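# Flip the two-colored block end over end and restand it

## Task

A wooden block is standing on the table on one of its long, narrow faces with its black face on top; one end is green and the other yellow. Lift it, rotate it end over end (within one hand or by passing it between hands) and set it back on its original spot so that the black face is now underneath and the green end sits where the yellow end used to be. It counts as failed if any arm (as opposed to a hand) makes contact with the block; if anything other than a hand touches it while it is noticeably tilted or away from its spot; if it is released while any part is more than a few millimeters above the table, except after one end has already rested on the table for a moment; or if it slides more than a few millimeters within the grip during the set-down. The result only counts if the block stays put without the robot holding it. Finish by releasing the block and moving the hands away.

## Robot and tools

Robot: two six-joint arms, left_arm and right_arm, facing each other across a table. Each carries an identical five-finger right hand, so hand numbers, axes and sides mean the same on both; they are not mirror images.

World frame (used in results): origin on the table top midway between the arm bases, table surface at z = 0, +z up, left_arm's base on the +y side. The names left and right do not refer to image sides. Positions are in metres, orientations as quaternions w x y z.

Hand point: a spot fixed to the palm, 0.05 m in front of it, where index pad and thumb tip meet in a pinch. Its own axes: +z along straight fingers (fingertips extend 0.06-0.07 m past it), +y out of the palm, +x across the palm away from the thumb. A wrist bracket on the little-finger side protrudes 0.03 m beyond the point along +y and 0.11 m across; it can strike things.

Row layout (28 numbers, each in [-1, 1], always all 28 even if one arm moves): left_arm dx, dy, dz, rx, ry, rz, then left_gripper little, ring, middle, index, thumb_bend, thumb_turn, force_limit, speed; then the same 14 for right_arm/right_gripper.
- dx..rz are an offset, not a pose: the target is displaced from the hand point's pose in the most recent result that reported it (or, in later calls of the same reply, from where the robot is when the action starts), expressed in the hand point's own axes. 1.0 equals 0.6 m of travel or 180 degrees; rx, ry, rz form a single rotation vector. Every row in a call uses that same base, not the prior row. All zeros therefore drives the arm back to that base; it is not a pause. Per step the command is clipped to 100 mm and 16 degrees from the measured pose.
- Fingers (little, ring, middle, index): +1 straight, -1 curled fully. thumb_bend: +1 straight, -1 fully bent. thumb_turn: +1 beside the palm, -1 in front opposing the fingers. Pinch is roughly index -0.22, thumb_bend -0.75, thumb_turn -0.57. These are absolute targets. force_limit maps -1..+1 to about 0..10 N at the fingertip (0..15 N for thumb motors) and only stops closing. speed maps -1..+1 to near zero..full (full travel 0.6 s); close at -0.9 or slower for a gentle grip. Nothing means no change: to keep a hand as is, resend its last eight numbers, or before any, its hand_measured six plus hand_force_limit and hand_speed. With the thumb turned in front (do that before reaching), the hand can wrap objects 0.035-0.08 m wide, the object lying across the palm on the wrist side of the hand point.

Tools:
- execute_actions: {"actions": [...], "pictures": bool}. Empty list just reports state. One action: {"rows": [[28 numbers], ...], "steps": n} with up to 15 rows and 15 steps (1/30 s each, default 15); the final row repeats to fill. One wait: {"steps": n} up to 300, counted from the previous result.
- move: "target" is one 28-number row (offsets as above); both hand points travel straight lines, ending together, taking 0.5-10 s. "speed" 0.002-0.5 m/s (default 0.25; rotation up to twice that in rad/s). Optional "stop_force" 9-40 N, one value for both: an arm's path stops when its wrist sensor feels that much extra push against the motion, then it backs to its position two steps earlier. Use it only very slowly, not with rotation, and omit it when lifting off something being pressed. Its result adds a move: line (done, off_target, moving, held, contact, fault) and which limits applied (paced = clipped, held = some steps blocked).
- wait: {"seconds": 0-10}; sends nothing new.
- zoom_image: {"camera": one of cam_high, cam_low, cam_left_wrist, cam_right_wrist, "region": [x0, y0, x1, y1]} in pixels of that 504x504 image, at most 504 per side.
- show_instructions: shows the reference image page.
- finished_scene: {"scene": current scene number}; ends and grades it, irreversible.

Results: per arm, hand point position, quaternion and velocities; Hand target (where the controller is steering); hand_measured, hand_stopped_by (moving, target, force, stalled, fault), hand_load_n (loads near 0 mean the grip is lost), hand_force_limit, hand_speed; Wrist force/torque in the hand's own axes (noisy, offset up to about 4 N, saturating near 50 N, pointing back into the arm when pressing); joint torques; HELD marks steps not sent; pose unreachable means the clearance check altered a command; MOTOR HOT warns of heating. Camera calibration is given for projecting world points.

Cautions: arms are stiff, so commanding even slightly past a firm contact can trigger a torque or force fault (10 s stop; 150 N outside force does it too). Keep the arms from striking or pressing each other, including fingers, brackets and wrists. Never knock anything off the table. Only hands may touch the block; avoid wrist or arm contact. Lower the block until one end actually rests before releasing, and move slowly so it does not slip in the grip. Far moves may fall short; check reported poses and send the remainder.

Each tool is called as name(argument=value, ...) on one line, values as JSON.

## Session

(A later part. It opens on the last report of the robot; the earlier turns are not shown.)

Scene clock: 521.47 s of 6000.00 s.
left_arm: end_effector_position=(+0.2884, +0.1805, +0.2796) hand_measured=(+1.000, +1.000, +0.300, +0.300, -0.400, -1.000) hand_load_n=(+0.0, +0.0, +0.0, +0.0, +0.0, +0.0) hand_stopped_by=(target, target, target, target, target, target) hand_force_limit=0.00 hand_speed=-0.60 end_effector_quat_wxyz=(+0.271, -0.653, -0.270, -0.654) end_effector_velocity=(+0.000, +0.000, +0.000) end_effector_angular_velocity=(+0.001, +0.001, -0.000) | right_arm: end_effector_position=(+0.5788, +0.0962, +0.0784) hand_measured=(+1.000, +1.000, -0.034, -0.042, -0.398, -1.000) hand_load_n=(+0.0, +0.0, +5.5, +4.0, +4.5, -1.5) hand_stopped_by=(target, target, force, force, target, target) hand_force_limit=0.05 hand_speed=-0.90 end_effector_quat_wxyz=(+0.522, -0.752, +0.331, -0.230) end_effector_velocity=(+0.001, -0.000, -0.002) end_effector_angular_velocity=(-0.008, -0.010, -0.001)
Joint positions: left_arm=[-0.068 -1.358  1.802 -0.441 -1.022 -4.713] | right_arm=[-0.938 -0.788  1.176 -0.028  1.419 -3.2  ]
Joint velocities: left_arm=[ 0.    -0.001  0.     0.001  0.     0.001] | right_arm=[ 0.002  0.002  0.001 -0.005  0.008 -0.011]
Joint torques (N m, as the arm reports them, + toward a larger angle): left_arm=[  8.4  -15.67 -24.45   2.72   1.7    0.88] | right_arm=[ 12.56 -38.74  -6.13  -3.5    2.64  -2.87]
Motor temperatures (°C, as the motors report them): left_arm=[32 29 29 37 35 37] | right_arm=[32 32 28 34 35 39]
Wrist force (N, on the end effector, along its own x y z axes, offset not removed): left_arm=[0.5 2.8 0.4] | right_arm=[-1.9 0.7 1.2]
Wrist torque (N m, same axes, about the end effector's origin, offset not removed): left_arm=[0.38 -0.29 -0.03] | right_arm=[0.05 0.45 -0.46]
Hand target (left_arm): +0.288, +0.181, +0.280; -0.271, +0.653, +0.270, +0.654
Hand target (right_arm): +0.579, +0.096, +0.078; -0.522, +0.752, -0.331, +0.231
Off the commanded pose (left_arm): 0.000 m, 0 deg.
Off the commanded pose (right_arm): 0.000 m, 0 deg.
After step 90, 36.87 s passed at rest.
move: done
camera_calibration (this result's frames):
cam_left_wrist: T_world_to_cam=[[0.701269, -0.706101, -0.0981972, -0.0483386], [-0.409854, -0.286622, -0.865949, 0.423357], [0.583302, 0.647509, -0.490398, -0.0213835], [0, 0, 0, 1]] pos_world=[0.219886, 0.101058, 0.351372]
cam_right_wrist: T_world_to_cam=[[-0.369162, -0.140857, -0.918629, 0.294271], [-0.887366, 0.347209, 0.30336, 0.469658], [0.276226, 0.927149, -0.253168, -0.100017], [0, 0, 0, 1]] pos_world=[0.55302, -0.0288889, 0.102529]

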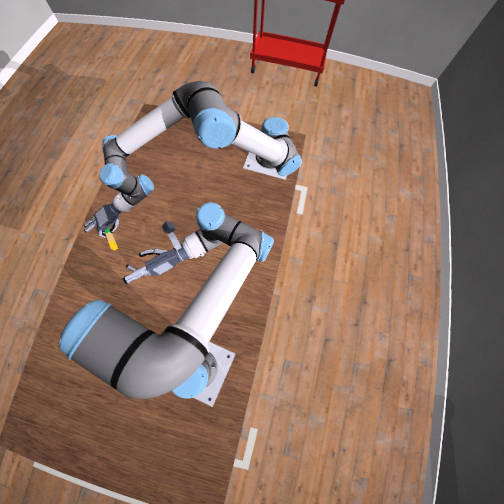

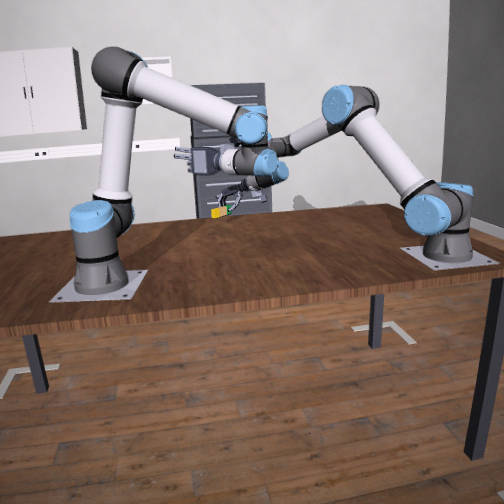

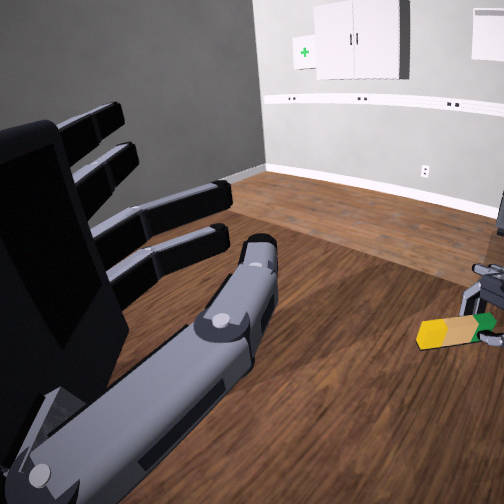

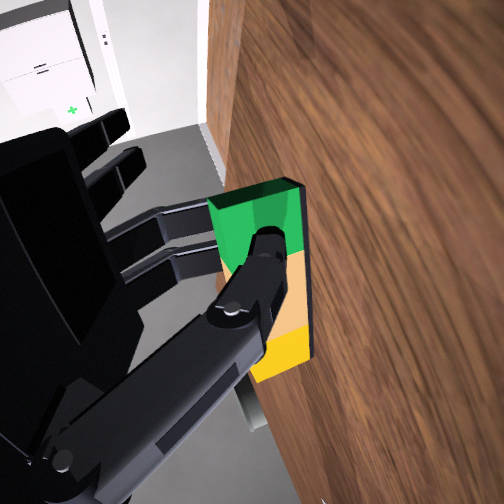

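move(target=[0,0,0,0,0,0, 1,1,0.3,0.3,-0.4,-1,0,-0.6, 0,0.0625,0.02324,0,0,0, 1,1,-0.4,-0.4,-0.4,-1,0.05,-0.9], speed=0.04)

zoom_image(camera="cam_low", region=[180, 190, 280, 260])

zoom_image(camera="cam_high", region=[80, 200, 160, 280])

zoom_image(camera="cam_left_wrist", region=[384, 280, 504, 400])

Scene clock: 534.97 s of 6000.00 s.
left_arm: end_effector_position=(+0.2884, +0.1805, +0.2796) hand_measured=(+1.000, +1.000, +0.300, +0.300, -0.400, -1.000) hand_load_n=(+0.0, +0.0, +0.0, +0.0, +0.0, +0.0) hand_stopped_by=(target, target, target, target, target, target) hand_force_limit=0.00 hand_speed=-0.60 end_effector_quat_wxyz=(+0.271, -0.653, -0.270, -0.654) end_effector_velocity=(-0.000, -0.000, -0.000) end_effector_angular_velocity=(-0.001, -0.001, -0.001) | right_arm: end_effector_position=(+0.5789, +0.0962, +0.0386) hand_measured=(+1.000, +1.000, -0.034, -0.042, -0.398, -1.000) hand_load_n=(+0.0, +0.0, +5.5, +4.0, +4.5, -1.5) hand_stopped_by=(target, target, force, force, target, target) hand_force_limit=0.05 hand_speed=-0.90 end_effector_quat_wxyz=(+0.522, -0.752, +0.331, -0.230) end_effector_velocity=(-0.000, +0.000, -0.002) end_effector_angular_velocity=(+0.000, +0.002, -0.000)
Joint positions: left_arm=[-0.068 -1.358  1.802 -0.441 -1.022 -4.713] | right_arm=[-0.938 -0.746  1.21  -0.103  1.419 -3.2  ]
Joint velocities: left_arm=[-0.001 -0.     0.    -0.     0.    -0.001] | right_arm=[ 0.     0.002  0.001 -0.003  0.     0.001]
Joint torques (N m, as the arm reports them, + toward a larger angle): left_arm=[ 10.28 -15.77 -24.09   2.58   1.37   0.82] | right_arm=[-11.08 -39.24  -5.58  -3.54  -2.47   2.42]
Motor temperatures (°C, as the motors report them): left_arm=[32 29 29 37 35 37] | right_arm=[32 32 28 34 35 39]
Wrist force (N, on the end effector, along its own x y z axes, offset not removed): left_arm=[1.0 1.5 1.1] | right_arm=[-2.7 1.3 -1.1]
Wrist torque (N m, same axes, about the end effector's origin, offset not removed): left_arm=[0.08 -0.38 -0.03] | right_arm=[0.34 0.66 -0.50]
Hand target (left_arm): +0.288, +0.181, +0.280; -0.271, +0.653, +0.270, +0.654
Hand target (right_arm): +0.579, +0.096, +0.038; -0.522, +0.752, -0.331, +0.230
Off the commanded pose (left_arm): 0.000 m, 0 deg.
Off the commanded pose (right_arm): 0.000 m, 0 deg.
After step 90, 9.13 s passed at rest.
move: done
camera_calibration (this result's frames):
cam_left_wrist: T_world_to_cam=[[0.701269, -0.706101, -0.0981971, -0.0483389], [-0.409854, -0.286622, -0.865949, 0.423357], [0.583302, 0.647509, -0.490398, -0.0213835], [0, 0, 0, 1]] pos_world=[0.219886, 0.101057, 0.351372]
cam_right_wrist: T_world_to_cam=[[-0.369162, -0.140874, -0.918626, 0.257714], [-0.88737, 0.347202, 0.303357, 0.481756], [0.276214, 0.927149, -0.253182, -0.110121], [0, 0, 0, 1]] pos_world=[0.553051, -0.028863, 0.0627185]

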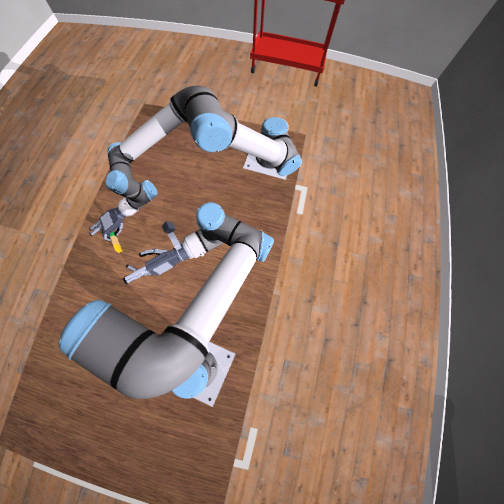

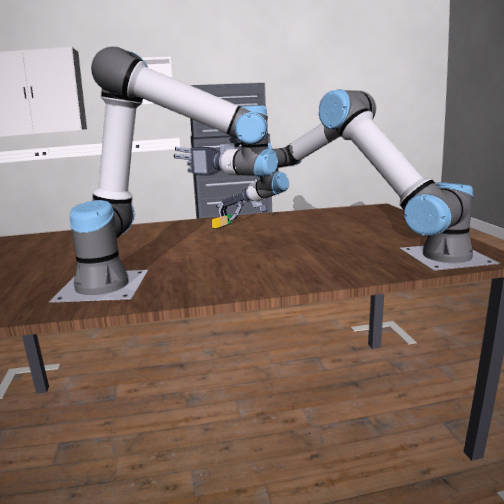

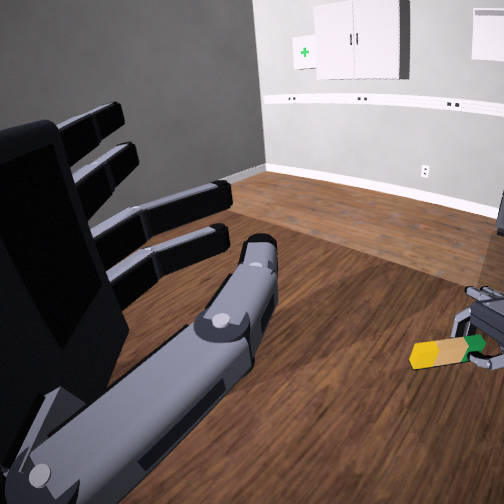

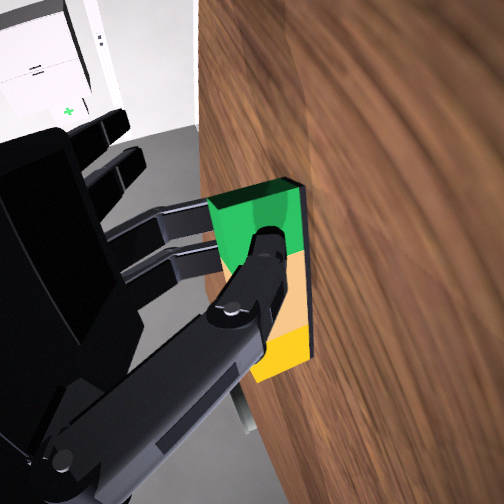

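Region (180, 190, 280, 260) of cam_low's 504x504 image, scaled by 5.040, with more detail than that image has; it fills the top 353 rows of this view, and the rest is white.

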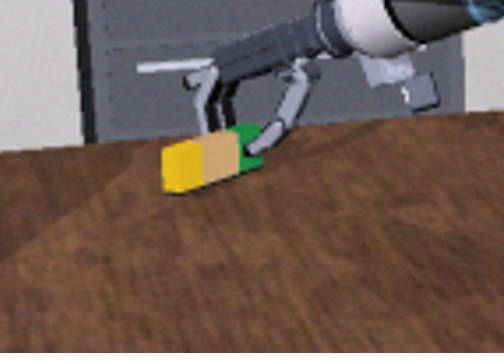

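Region (80, 200, 160, 280) of cam_high's 504x504 image, scaled by 6.300, with more detail than that image has.

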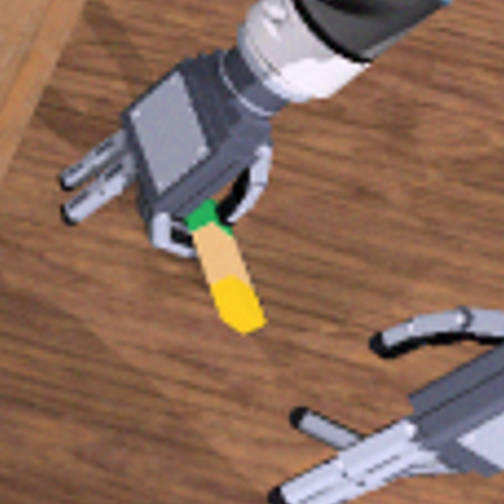

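Region (384, 280, 504, 400) of cam_left_wrist's 504x504 image, scaled by 4.200, with more detail than that image has.

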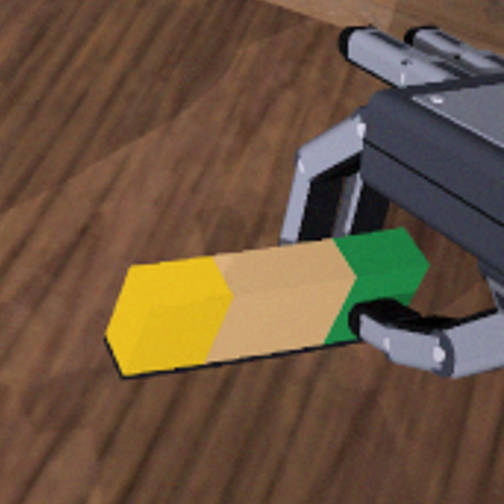

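move(target=[0,0,0,0,0,0, 1,1,0.3,0.3,-0.4,-1,0,-0.6, 0,0.01406,0.00523,0,0,0, 1,1,-0.4,-0.4,-0.4,-1,0.05,-0.9], speed=0.008)

zoom_image(camera="cam_low", region=[180, 190, 280, 260])

zoom_image(camera="cam_high", region=[80, 200, 160, 280])

Scene clock: 548.57 s of 6000.00 s.
left_arm: end_effector_position=(+0.2884, +0.1805, +0.2796) hand_measured=(+1.000, +1.000, +0.300, +0.300, -0.400, -1.000) hand_load_n=(+0.0, +0.0, +0.0, +0.0, +0.0, +0.0) hand_stopped_by=(target, target, target, target, target, target) hand_force_limit=0.00 hand_speed=-0.60 end_effector_quat_wxyz=(+0.271, -0.653, -0.270, -0.654) end_effector_velocity=(-0.000, -0.000, -0.000) end_effector_angular_velocity=(-0.001, -0.000, -0.000) | right_arm: end_effector_position=(+0.5789, +0.0962, +0.0298) hand_measured=(+1.000, +1.000, -0.034, -0.042, -0.398, -1.000) hand_load_n=(+0.0, +0.0, +5.5, +3.5, +4.5, -1.5) hand_stopped_by=(target, target, force, force, target, target) hand_force_limit=0.05 hand_speed=-0.90 end_effector_quat_wxyz=(+0.522, -0.752, +0.331, -0.230) end_effector_velocity=(-0.000, +0.000, -0.001) end_effector_angular_velocity=(+0.001, +0.000, -0.000)
Joint positions: left_arm=[-0.068 -1.358  1.802 -0.441 -1.022 -4.713] | right_arm=[-0.938 -0.736  1.216 -0.12   1.419 -3.2  ]
Joint velocities: left_arm=[-0.     0.     0.001 -0.002 -0.    -0.   ] | right_arm=[ 0.     0.002  0.001 -0.004 -0.     0.001]
Joint torques (N m, as the arm reports them, + toward a larger angle): left_arm=[  8.31 -17.1  -23.35   2.49   1.33   0.9 ] | right_arm=[ -9.14 -40.94  -5.39  -3.46  -2.36   1.57]
Motor temperatures (°C, as the motors report them): left_arm=[32 29 29 37 35 37] | right_arm=[32 32 28 34 35 39]
Wrist force (N, on the end effector, along its own x y z axes, offset not removed): left_arm=[1.7 2.2 2.0] | right_arm=[-2.0 1.4 -0.4]
Wrist torque (N m, same axes, about the end effector's origin, offset not removed): left_arm=[0.08 -0.61 0.04] | right_arm=[0.28 0.49 -0.40]
Hand target (left_arm): +0.288, +0.181, +0.280; -0.271, +0.653, +0.270, +0.654
Hand target (right_arm): +0.579, +0.096, +0.030; -0.522, +0.752, -0.331, +0.230
Off the commanded pose (left_arm): 0.000 m, 0 deg.
Off the commanded pose (right_arm): 0.000 m, 0 deg.
After step 90, 9.27 s passed at rest.
move: done
camera_calibration (this result's frames):
cam_left_wrist: T_world_to_cam=[[0.701269, -0.706101, -0.0981973, -0.0483388], [-0.409855, -0.286622, -0.865949, 0.423357], [0.583302, 0.647509, -0.490398, -0.0213835], [0, 0, 0, 1]] pos_world=[0.219886, 0.101057, 0.351372]
cam_right_wrist: T_world_to_cam=[[-0.369178, -0.140868, -0.918621, 0.249603], [-0.887361, 0.347213, 0.303371, 0.484446], [0.276221, 0.927146, -0.253184, -0.112368], [0, 0, 0, 1]] pos_world=[0.553065, -0.0288638, 0.0538734]

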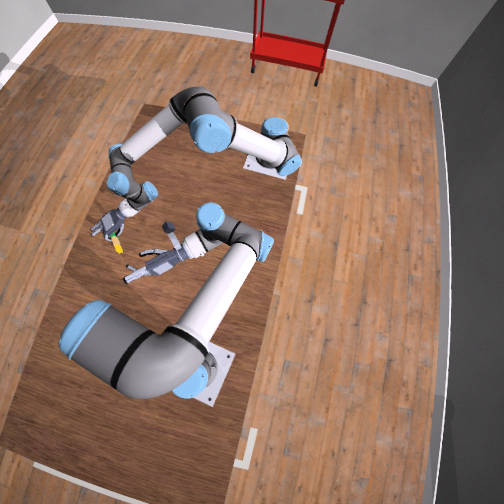

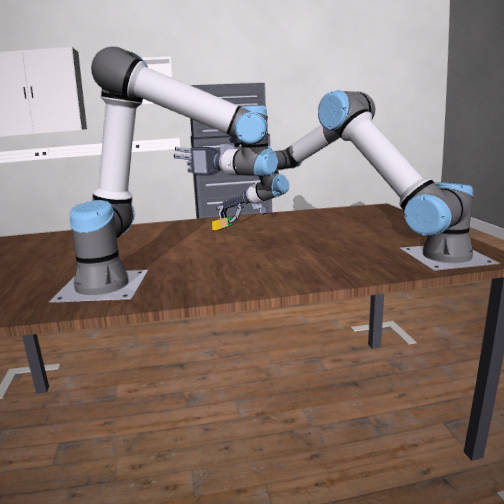

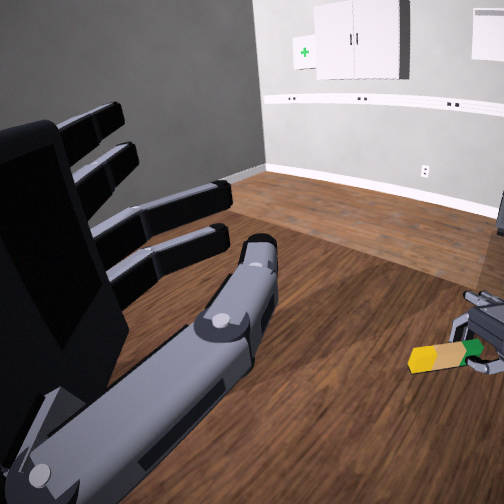

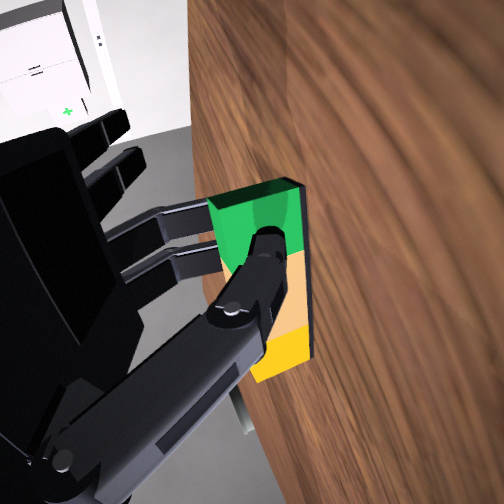

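Region (180, 190, 280, 260) of cam_low's 504x504 image, scaled by 5.040, with more detail than that image has; it fills the top 353 rows of this view, and the rest is white.

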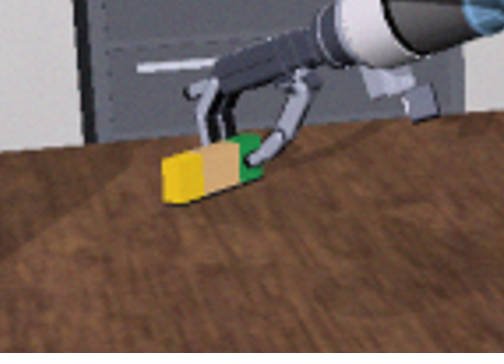

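Region (80, 200, 160, 280) of cam_high's 504x504 image, scaled by 6.300, with more detail than that image has.

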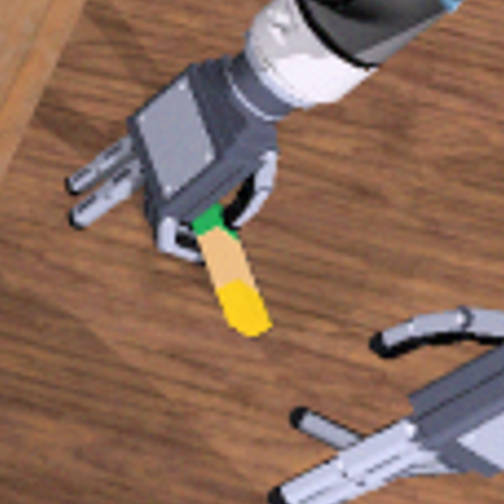

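move(target=[0,0,0,0,0,0, 1,1,0.3,0.3,-0.4,-1,0,-0.6, 0,0.0039,0.00145,0,0.0012,-0.0031, 1,1,-0.4,-0.4,-0.4,-1,0.05,-0.9], speed=0.004)

zoom_image(camera="cam_low", region=[200, 205, 250, 240])

Scene clock: 559.90 s of 6000.00 s.
left_arm: end_effector_position=(+0.2884, +0.1805, +0.2796) hand_measured=(+1.000, +1.000, +0.300, +0.300, -0.400, -1.000) hand_load_n=(+0.0, +0.0, +0.0, +0.0, +0.0, +0.0) hand_stopped_by=(target, target, target, target, target, target) hand_force_limit=0.00 hand_speed=-0.60 end_effector_quat_wxyz=(+0.271, -0.653, -0.270, -0.654) end_effector_velocity=(-0.000, -0.001, -0.000) end_effector_angular_velocity=(-0.003, -0.000, +0.000) | right_arm: end_effector_position=(+0.5789, +0.0962, +0.0273) hand_measured=(+1.000, +1.000, -0.034, -0.042, -0.398, -1.000) hand_load_n=(+0.0, +0.0, +5.5, +4.0, +4.5, -1.5) hand_stopped_by=(target, target, force, force, target, target) hand_force_limit=0.05 hand_speed=-0.90 end_effector_quat_wxyz=(+0.520, -0.753, +0.328, -0.234) end_effector_velocity=(-0.000, -0.000, -0.000) end_effector_angular_velocity=(-0.001, -0.001, -0.000)
Joint positions: left_arm=[-0.068 -1.358  1.802 -0.441 -1.022 -4.713] | right_arm=[-0.936 -0.733  1.217 -0.124  1.425 -3.208]
Joint velocities: left_arm=[ 0.     0.    -0.001 -0.002  0.    -0.001] | right_arm=[ 0.     0.     0.    -0.     0.001 -0.001]
Joint torques (N m, as the arm reports them, + toward a larger angle): left_arm=[  8.37 -16.68 -24.12   2.72   1.42   1.11] | right_arm=[ 11.16 -38.56  -3.78  -3.05   2.32  -2.79]
Motor temperatures (°C, as the motors report them): left_arm=[32 29 29 37 35 37] | right_arm=[32 32 28 34 35 39]
Wrist force (N, on the end effector, along its own x y z axes, offset not removed): left_arm=[2.0 2.1 0.1] | right_arm=[-1.5 0.4 0.4]
Wrist torque (N m, same axes, about the end effector's origin, offset not removed): left_arm=[0.28 -0.47 0.03] | right_arm=[0.19 0.47 -0.40]
Hand target (left_arm): +0.288, +0.181, +0.280; -0.271, +0.653, +0.270, +0.654
Hand target (right_arm): +0.579, +0.096, +0.027; -0.520, +0.753, -0.328, +0.234
Off the commanded pose (left_arm): 0.000 m, 0 deg.
Off the commanded pose (right_arm): 0.000 m, 0 deg.
After step 90, 6.80 s passed at rest.
move: done
camera_calibration (this result's frames):
cam_left_wrist: T_world_to_cam=[[0.701269, -0.706101, -0.0981972, -0.0483389], [-0.409854, -0.286622, -0.865949, 0.423357], [0.583302, 0.647509, -0.490398, -0.0213835], [0, 0, 0, 1]] pos_world=[0.219886, 0.101057, 0.351372]
cam_right_wrist: T_world_to_cam=[[-0.362809, -0.147783, -0.920071, 0.244373], [-0.889389, 0.349606, 0.294556, 0.486382], [0.278132, 0.925168, -0.258276, -0.113767], [0, 0, 0, 1]] pos_world=[0.552886, -0.0286741, 0.05219]

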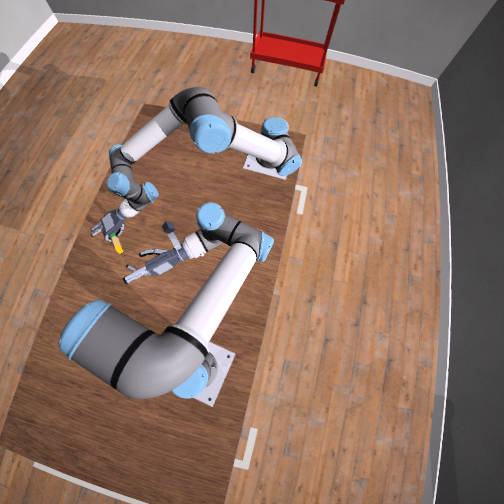

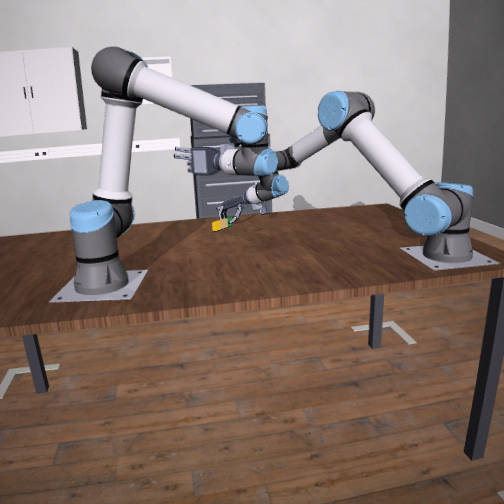

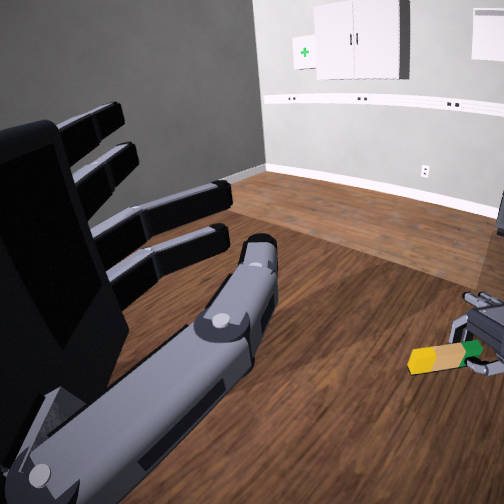

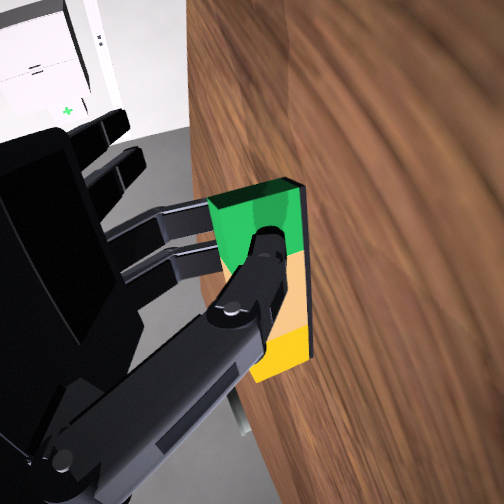

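Region (200, 205, 250, 240) of cam_low's 504x504 image, scaled by 10.080, with more detail than that image has; it fills the top 353 rows of this view, and the rest is white.

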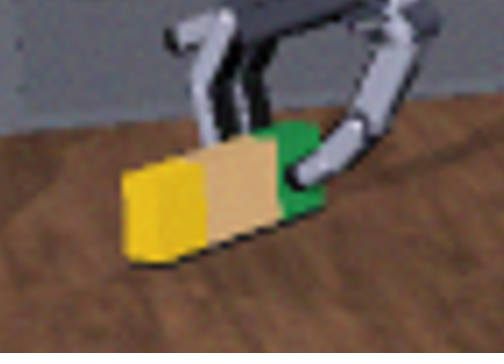

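No contact yet; lower 1 mm more.

move(target=[0,0,0,0,0,0, 1,1,0.3,0.3,-0.4,-1,0,-0.6, 0,0.00156,0.00058,0,0,0, 1,1,-0.4,-0.4,-0.4,-1,0.05,-0.9], speed=0.002)

Scene clock: 564.97 s of 6000.00 s.
left_arm: end_effector_position=(+0.2884, +0.1805, +0.2796) hand_measured=(+1.000, +1.000, +0.300, +0.300, -0.400, -1.000) hand_load_n=(+0.0, +0.0, +0.0, +0.0, +0.0, +0.0) hand_stopped_by=(target, target, target, target, target, target) hand_force_limit=0.00 hand_speed=-0.60 end_effector_quat_wxyz=(+0.271, -0.653, -0.270, -0.654) end_effector_velocity=(+0.000, +0.000, +0.000) end_effector_angular_velocity=(-0.000, -0.001, +0.000) | right_arm: end_effector_position=(+0.5789, +0.0963, +0.0265) hand_measured=(+1.000, +1.000, -0.034, -0.042, -0.398, -1.000) hand_load_n=(+0.0, +0.0, +6.0, +5.0, +2.5, -1.5) hand_stopped_by=(target, target, force, force, target, target) hand_force_limit=0.05 hand_speed=-0.90 end_effector_quat_wxyz=(+0.520, -0.753, +0.328, -0.234) end_effector_velocity=(+0.000, -0.000, -0.000) end_effector_angular_velocity=(+0.000, +0.001, +0.000)
Joint positions: left_arm=[-0.068 -1.358  1.802 -0.441 -1.022 -4.713] | right_arm=[-0.936 -0.732  1.218 -0.126  1.425 -3.208]
Joint velocities: left_arm=[ 0.    -0.    -0.     0.001  0.    -0.001] | right_arm=[-0.001  0.     0.    -0.    -0.001  0.   ]
Joint torques (N m, as the arm reports them, + toward a larger angle): left_arm=[  8.56 -15.79 -24.88   2.54   1.38   1.06] | right_arm=[  4.46 -32.63  -0.35  -1.78  -2.53   1.65]
Motor temperatures (°C, as the motors report them): left_arm=[32 29 29 37 35 37] | right_arm=[32 32 28 34 35 39]
Wrist force (N, on the end effector, along its own x y z axes, offset not removed): left_arm=[1.3 1.5 0.2] | right_arm=[-0.9 -6.2 -2.5]
Wrist torque (N m, same axes, about the end effector's origin, offset not removed): left_arm=[0.12 -0.35 0.00] | right_arm=[0.30 0.42 -0.41]
Hand target (left_arm): +0.288, +0.181, +0.280; -0.271, +0.653, +0.270, +0.654
Hand target (right_arm): +0.579, +0.096, +0.026; -0.520, +0.753, -0.328, +0.234
Off the commanded pose (left_arm): 0.000 m, 0 deg.
Off the commanded pose (right_arm): 0.000 m, 0 deg.
After step 90, 1.37 s passed at rest.
move: done
camera_calibration (this result's frames):
cam_left_wrist: T_world_to_cam=[[0.701269, -0.706102, -0.0981973, -0.0483388], [-0.409855, -0.286622, -0.865949, 0.423357], [0.583302, 0.647509, -0.490398, -0.0213835], [0, 0, 0, 1]] pos_world=[0.219886, 0.101057, 0.351372]
cam_right_wrist: T_world_to_cam=[[-0.36261, -0.147833, -0.920141, 0.243462], [-0.88946, 0.349597, 0.294352, 0.486699], [0.278164, 0.925164, -0.258258, -0.114043], [0, 0, 0, 1]] pos_world=[0.552904, -0.0286489, 0.0513058]

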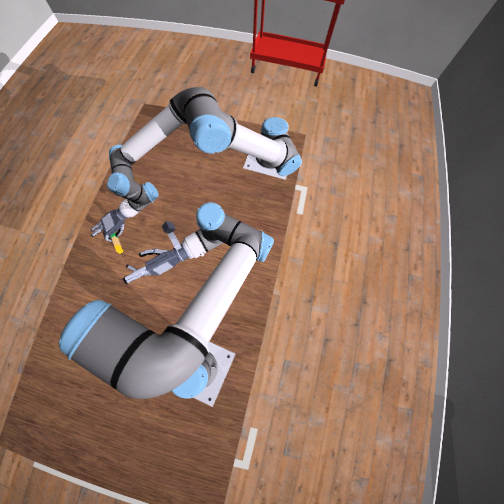

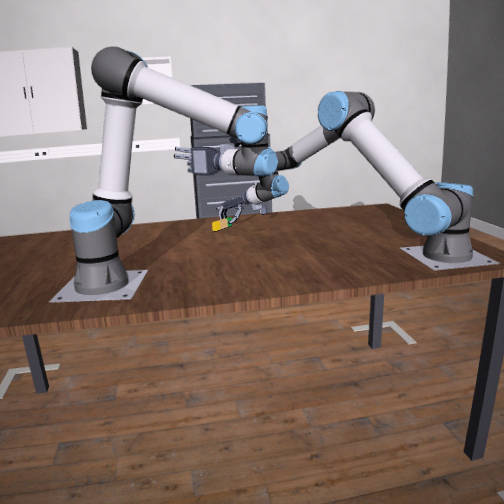

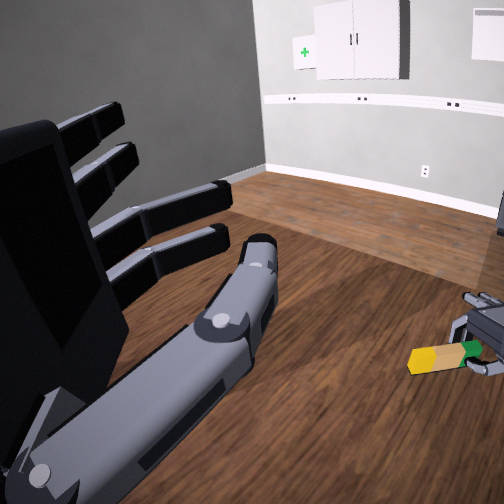

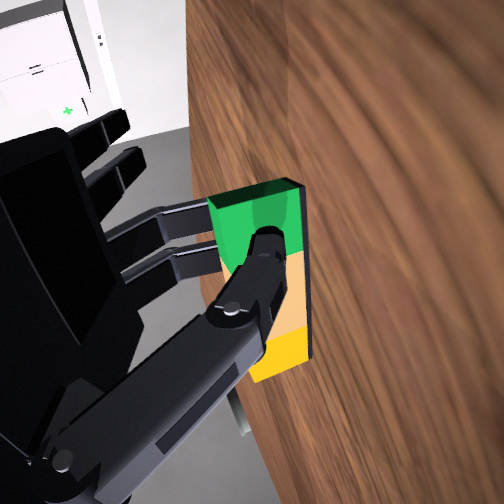

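Contact made. Release, back off, lift.

move(target=[0,0,0,0,0,0, 1,1,0.3,0.3,-0.4,-1,0,-0.6, 0,0,0,0,0,0, 1,1,0.3,0.3,-0.4,-1,0.05,-0.7], speed=0.01)

move(target=[0,0,0,0,0,0, 1,1,0.3,0.3,-0.4,-1,0,-0.6, 0,0.0029,-0.0078,0,0,0, 1,1,0.3,0.3,-0.4,-1,0.05,-0.7], speed=0.01)

move(target=[0,0,0,0,0,0, 1,1,0.3,0.3,-0.4,-1,0,-0.6, 0,-0.2343,-0.0872,0,0,0, 1,1,0.3,0.3,-0.4,-1,0.05,-0.7], speed=0.1)

zoom_image(camera="cam_low", region=[180, 190, 280, 260])

zoom_image(camera="cam_high", region=[80, 200, 160, 280])

Scene clock: 577.03 s of 6000.00 s.
left_arm: end_effector_position=(+0.2884, +0.1805, +0.2796) hand_measured=(+1.000, +1.000, +0.300, +0.300, -0.400, -1.000) hand_load_n=(+0.0, +0.0, +0.0, +0.0, +0.0, +0.0) hand_stopped_by=(target, target, target, target, target, target) hand_force_limit=0.00 hand_speed=-0.60 end_effector_quat_wxyz=(+0.271, -0.653, -0.270, -0.654) end_effector_velocity=(+0.000, +0.001, -0.000) end_effector_angular_velocity=(+0.002, -0.000, +0.000) | right_arm: end_effector_position=(+0.5789, +0.0962, +0.0264) hand_measured=(+1.000, +1.000, +0.300, +0.300, -0.400, -1.000) hand_load_n=(+0.0, +0.0, +0.0, +0.0, +0.0, +0.0) hand_stopped_by=(target, target, target, target, target, target) hand_force_limit=0.05 hand_speed=-0.70 end_effector_quat_wxyz=(+0.520, -0.753, +0.328, -0.234) end_effector_velocity=(+0.000, +0.000, +0.000) end_effector_angular_velocity=(+0.001, -0.001, +0.000)
Joint positions: left_arm=[-0.068 -1.358  1.802 -0.441 -1.022 -4.713] | right_arm=[-0.936 -0.732  1.218 -0.126  1.425 -3.208]
Joint velocities: left_arm=[ 0.    -0.     0.002  0.001 -0.     0.   ] | right_arm=[ 0.    -0.    -0.    -0.001  0.     0.001]
Joint torques (N m, as the arm reports them, + toward a larger angle): left_arm=[  8.27 -15.73 -24.34   2.72   1.37   0.98] | right_arm=[  0.18 -57.04 -29.2    2.29   2.27  -2.78]
Motor temperatures (°C, as the motors report them): left_arm=[32 29 29 37 35 37] | right_arm=[32 32 28 34 35 39]
Wrist force (N, on the end effector, along its own x y z axes, offset not removed): left_arm=[1.4 2.7 0.8] | right_arm=[-1.8 0.6 0.0]
Wrist torque (N m, same axes, about the end effector's origin, offset not removed): left_arm=[0.25 -0.50 -0.01] | right_arm=[0.15 0.51 -0.44]
Hand target (left_arm): +0.288, +0.181, +0.280; -0.271, +0.653, +0.270, +0.654
Hand target (right_arm): +0.579, +0.096, +0.026; -0.520, +0.753, -0.328, +0.234
Off the commanded pose (left_arm): 0.000 m, 0 deg.
Off the commanded pose (right_arm): 0.000 m, 0 deg.
After step 90, 8.10 s passed at rest.
move: done
camera_calibration (this result's frames):
cam_left_wrist: T_world_to_cam=[[0.701269, -0.706101, -0.0981974, -0.0483388], [-0.409855, -0.286622, -0.865949, 0.423357], [0.583302, 0.647509, -0.490398, -0.0213835], [0, 0, 0, 1]] pos_world=[0.219886, 0.101057, 0.351372]
cam_right_wrist: T_world_to_cam=[[-0.362728, -0.147877, -0.920087, 0.24343], [-0.889403, 0.349675, 0.294431, 0.486696], [0.278192, 0.925127, -0.258359, -0.114006], [0, 0, 0, 1]] pos_world=[0.552884, -0.0287175, 0.051224]

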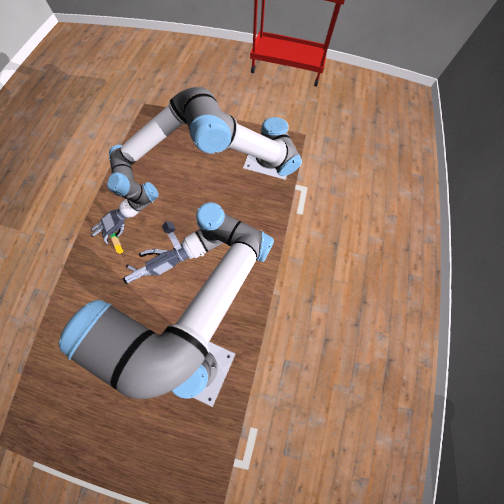

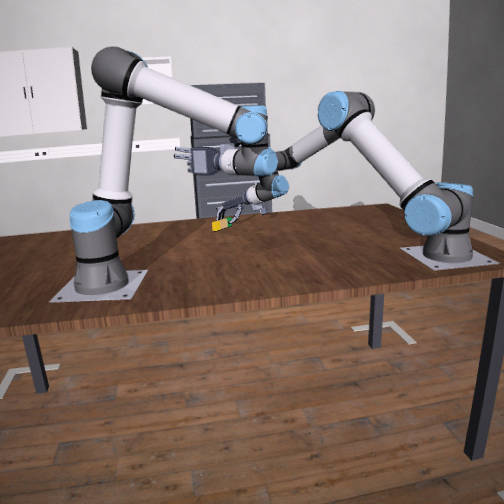

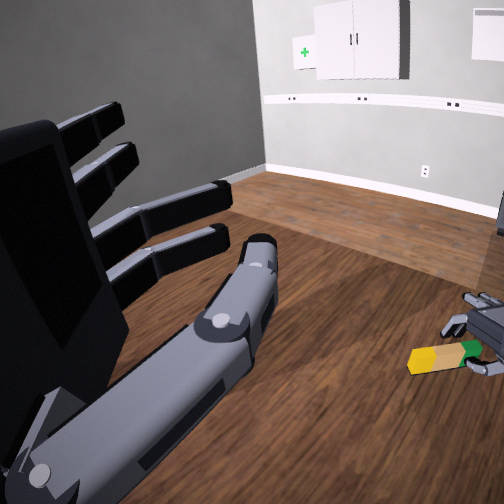

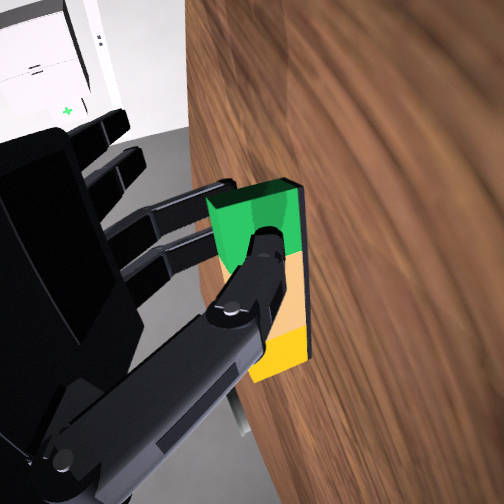

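Scene clock: 577.77 s of 6000.00 s.
left_arm: end_effector_position=(+0.2884, +0.1805, +0.2796) hand_measured=(+1.000, +1.000, +0.300, +0.300, -0.400, -1.000) hand_load_n=(+0.0, +0.0, +0.0, +0.0, +0.0, +0.0) hand_stopped_by=(target, target, target, target, target, target) hand_force_limit=0.00 hand_speed=-0.60 end_effector_quat_wxyz=(+0.271, -0.653, -0.270, -0.654) end_effector_velocity=(-0.000, -0.000, +0.000) end_effector_angular_velocity=(-0.000, -0.001, -0.000) | right_arm: end_effector_position=(+0.5754, +0.0930, +0.0264) hand_measured=(+1.000, +1.000, +0.300, +0.300, -0.400, -1.000) hand_load_n=(+0.0, +0.0, +0.0, +0.0, +0.0, +0.0) hand_stopped_by=(target, target, target, target, target, target) hand_force_limit=0.05 hand_speed=-0.70 end_effector_quat_wxyz=(+0.520, -0.753, +0.328, -0.234) end_effector_velocity=(-0.001, -0.002, -0.000) end_effector_angular_velocity=(-0.000, +0.001, -0.001)
Joint positions: left_arm=[-0.068 -1.358  1.802 -0.441 -1.022 -4.713] | right_arm=[-0.937 -0.743  1.238 -0.135  1.424 -3.209]
Joint velocities: left_arm=[-0.    -0.    -0.001  0.001  0.    -0.001] | right_arm=[-0.001 -0.004  0.008 -0.003 -0.     0.   ]
Joint torques (N m, as the arm reports them, + toward a larger angle): left_arm=[  8.53 -14.36 -24.03   2.7    1.4    1.1 ] | right_arm=[-11.14 -55.03  -5.43  -3.36  -2.37  -2.7 ]
Motor temperatures (°C, as the motors report them): left_arm=[32 29 29 37 35 37] | right_arm=[32 32 28 34 35 39]
Wrist force (N, on the end effector, along its own x y z axes, offset not removed): left_arm=[1.8 2.6 1.3] | right_arm=[-2.7 1.8 -1.4]
Wrist torque (N m, same axes, about the end effector's origin, offset not removed): left_arm=[0.15 -0.50 0.06] | right_arm=[0.47 0.64 -0.47]
Hand target (left_arm): +0.288, +0.181, +0.280; -0.271, +0.653, +0.270, +0.654
Hand target (right_arm): +0.575, +0.093, +0.026; -0.520, +0.753, -0.328, +0.234
Off the commanded pose (left_arm): 0.000 m, 0 deg.
Off the commanded pose (right_arm): 0.000 m, 0 deg.
move: done
camera_calibration (this result's frames):
cam_left_wrist: T_world_to_cam=[[0.701269, -0.706101, -0.0981974, -0.0483388], [-0.409855, -0.286622, -0.865949, 0.423357], [0.583302, 0.647509, -0.490398, -0.0213835], [0, 0, 0, 1]] pos_world=[0.219886, 0.101057, 0.351372]
cam_right_wrist: T_world_to_cam=[[-0.362741, -0.147894, -0.920079, 0.241679], [-0.889401, 0.349672, 0.29444, 0.484676], [0.27818, 0.925125, -0.258378, -0.110029], [0, 0, 0, 1]] pos_world=[0.549347, -0.0319444, 0.0512268]

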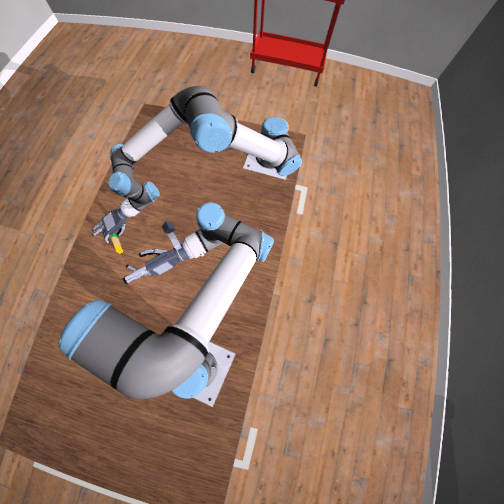

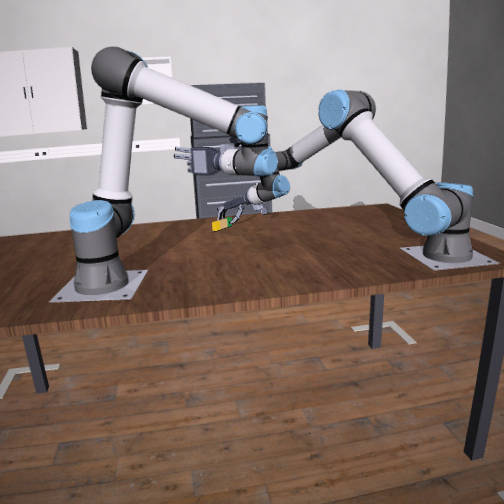

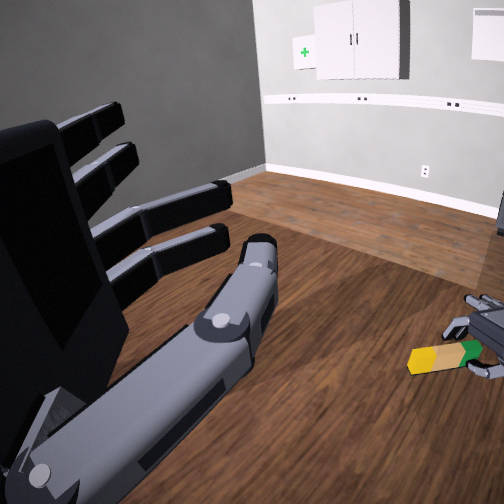

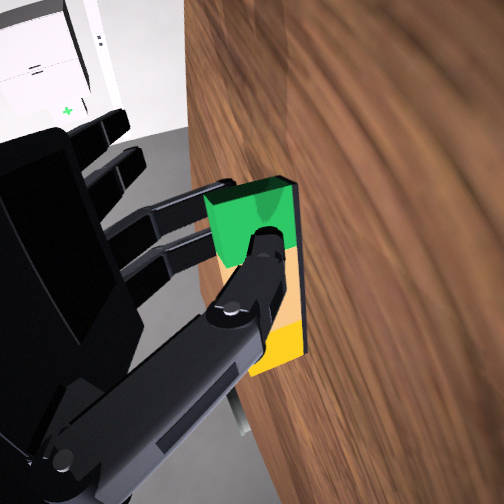

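Scene clock: 579.73 s of 6000.00 s.
left_arm: end_effector_position=(+0.2884, +0.1805, +0.2796) hand_measured=(+1.000, +1.000, +0.300, +0.300, -0.400, -1.000) hand_load_n=(+0.0, +0.0, +0.0, +0.0, +0.0, +0.0) hand_stopped_by=(target, target, target, target, target, target) hand_force_limit=0.00 hand_speed=-0.60 end_effector_quat_wxyz=(+0.271, -0.653, -0.270, -0.654) end_effector_velocity=(+0.000, +0.000, -0.000) end_effector_angular_velocity=(+0.000, -0.000, +0.001) | right_arm: end_effector_position=(+0.5741, +0.0940, +0.1762) hand_measured=(+1.000, +1.000, +0.300, +0.300, -0.400, -1.000) hand_load_n=(+0.0, +0.0, +0.0, +0.0, +0.0, +0.0) hand_stopped_by=(target, target, target, target, target, target) hand_force_limit=0.05 hand_speed=-0.70 end_effector_quat_wxyz=(+0.520, -0.753, +0.328, -0.234) end_effector_velocity=(-0.001, +0.000, +0.002) end_effector_angular_velocity=(-0.003, -0.000, +0.002)
Joint positions: left_arm=[-0.068 -1.358  1.802 -0.441 -1.022 -4.713] | right_arm=[-0.935 -0.874  1.066  0.168  1.426 -3.208]
Joint velocities: left_arm=[ 0.001  0.     0.    -0.    -0.    -0.   ] | right_arm=[ 0.001 -0.001 -0.005  0.008  0.    -0.003]
Joint torques (N m, as the arm reports them, + toward a larger angle): left_arm=[  8.78 -15.43 -24.58   2.65   1.28   0.99] | right_arm=[ 11.01 -54.12 -28.82   2.48   2.33  -0.44]
Motor temperatures (°C, as the motors report them): left_arm=[32 29 29 37 35 37] | right_arm=[32 32 28 34 35 39]
Wrist force (N, on the end effector, along its own x y z axes, offset not removed): left_arm=[2.5 1.3 0.1] | right_arm=[-1.7 1.7 -0.3]
Wrist torque (N m, same axes, about the end effector's origin, offset not removed): left_arm=[0.04 -0.56 -0.03] | right_arm=[0.38 0.43 -0.36]
Hand target (left_arm): +0.288, +0.181, +0.280; -0.271, +0.653, +0.270, +0.654
Hand target (right_arm): +0.574, +0.094, +0.176; -0.520, +0.753, -0.328, +0.234
Off the commanded pose (left_arm): 0.000 m, 0 deg.
Off the commanded pose (right_arm): 0.000 m, 0 deg.
move: done
camera_calibration (this result's frames):
cam_left_wrist: T_world_to_cam=[[0.701269, -0.706101, -0.0981974, -0.0483388], [-0.409854, -0.286622, -0.865949, 0.423357], [0.583302, 0.64751, -0.490398, -0.0213837], [0, 0, 0, 1]] pos_world=[0.219886, 0.101057, 0.351372]
cam_right_wrist: T_world_to_cam=[[-0.362788, -0.147754, -0.920083, 0.379211], [-0.889371, 0.349679, 0.294524, 0.439058], [0.278216, 0.925145, -0.258268, -0.0719796], [0, 0, 0, 1]] pos_world=[0.548084, -0.0309075, 0.201003]

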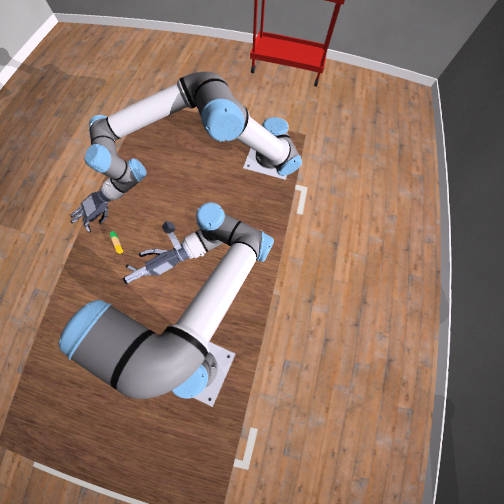

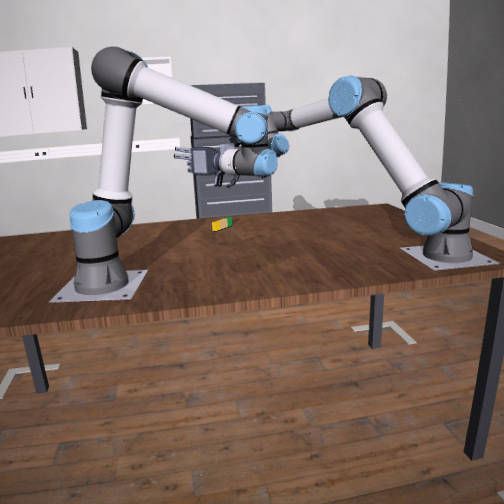

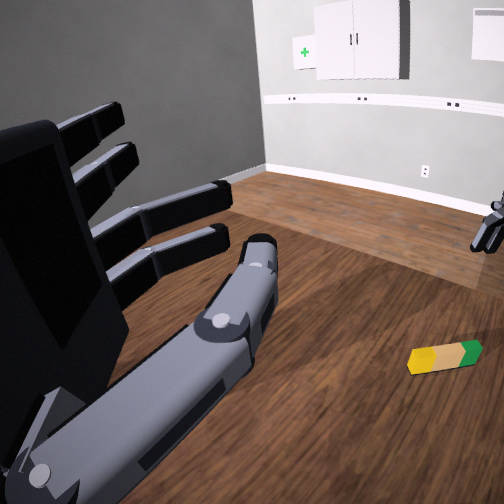

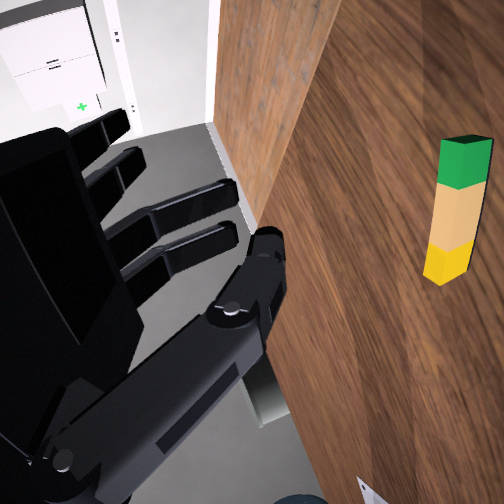

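Region (180, 190, 280, 260) of cam_low's 504x504 image, scaled by 5.040, with more detail than that image has; it fills the top 353 rows of this view, and the rest is white.

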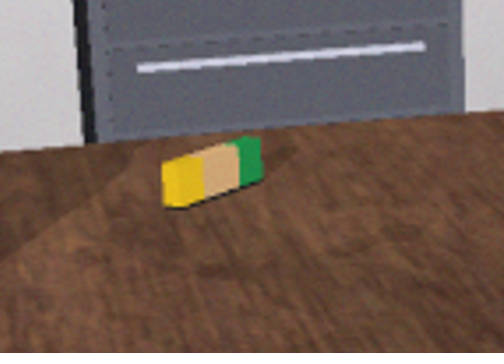

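Region (80, 200, 160, 280) of cam_high's 504x504 image, scaled by 6.300, with more detail than that image has.

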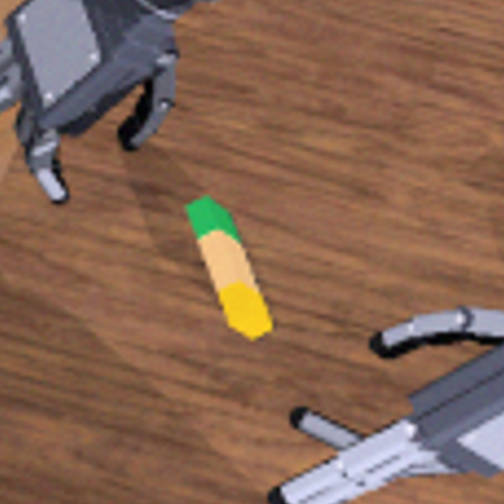

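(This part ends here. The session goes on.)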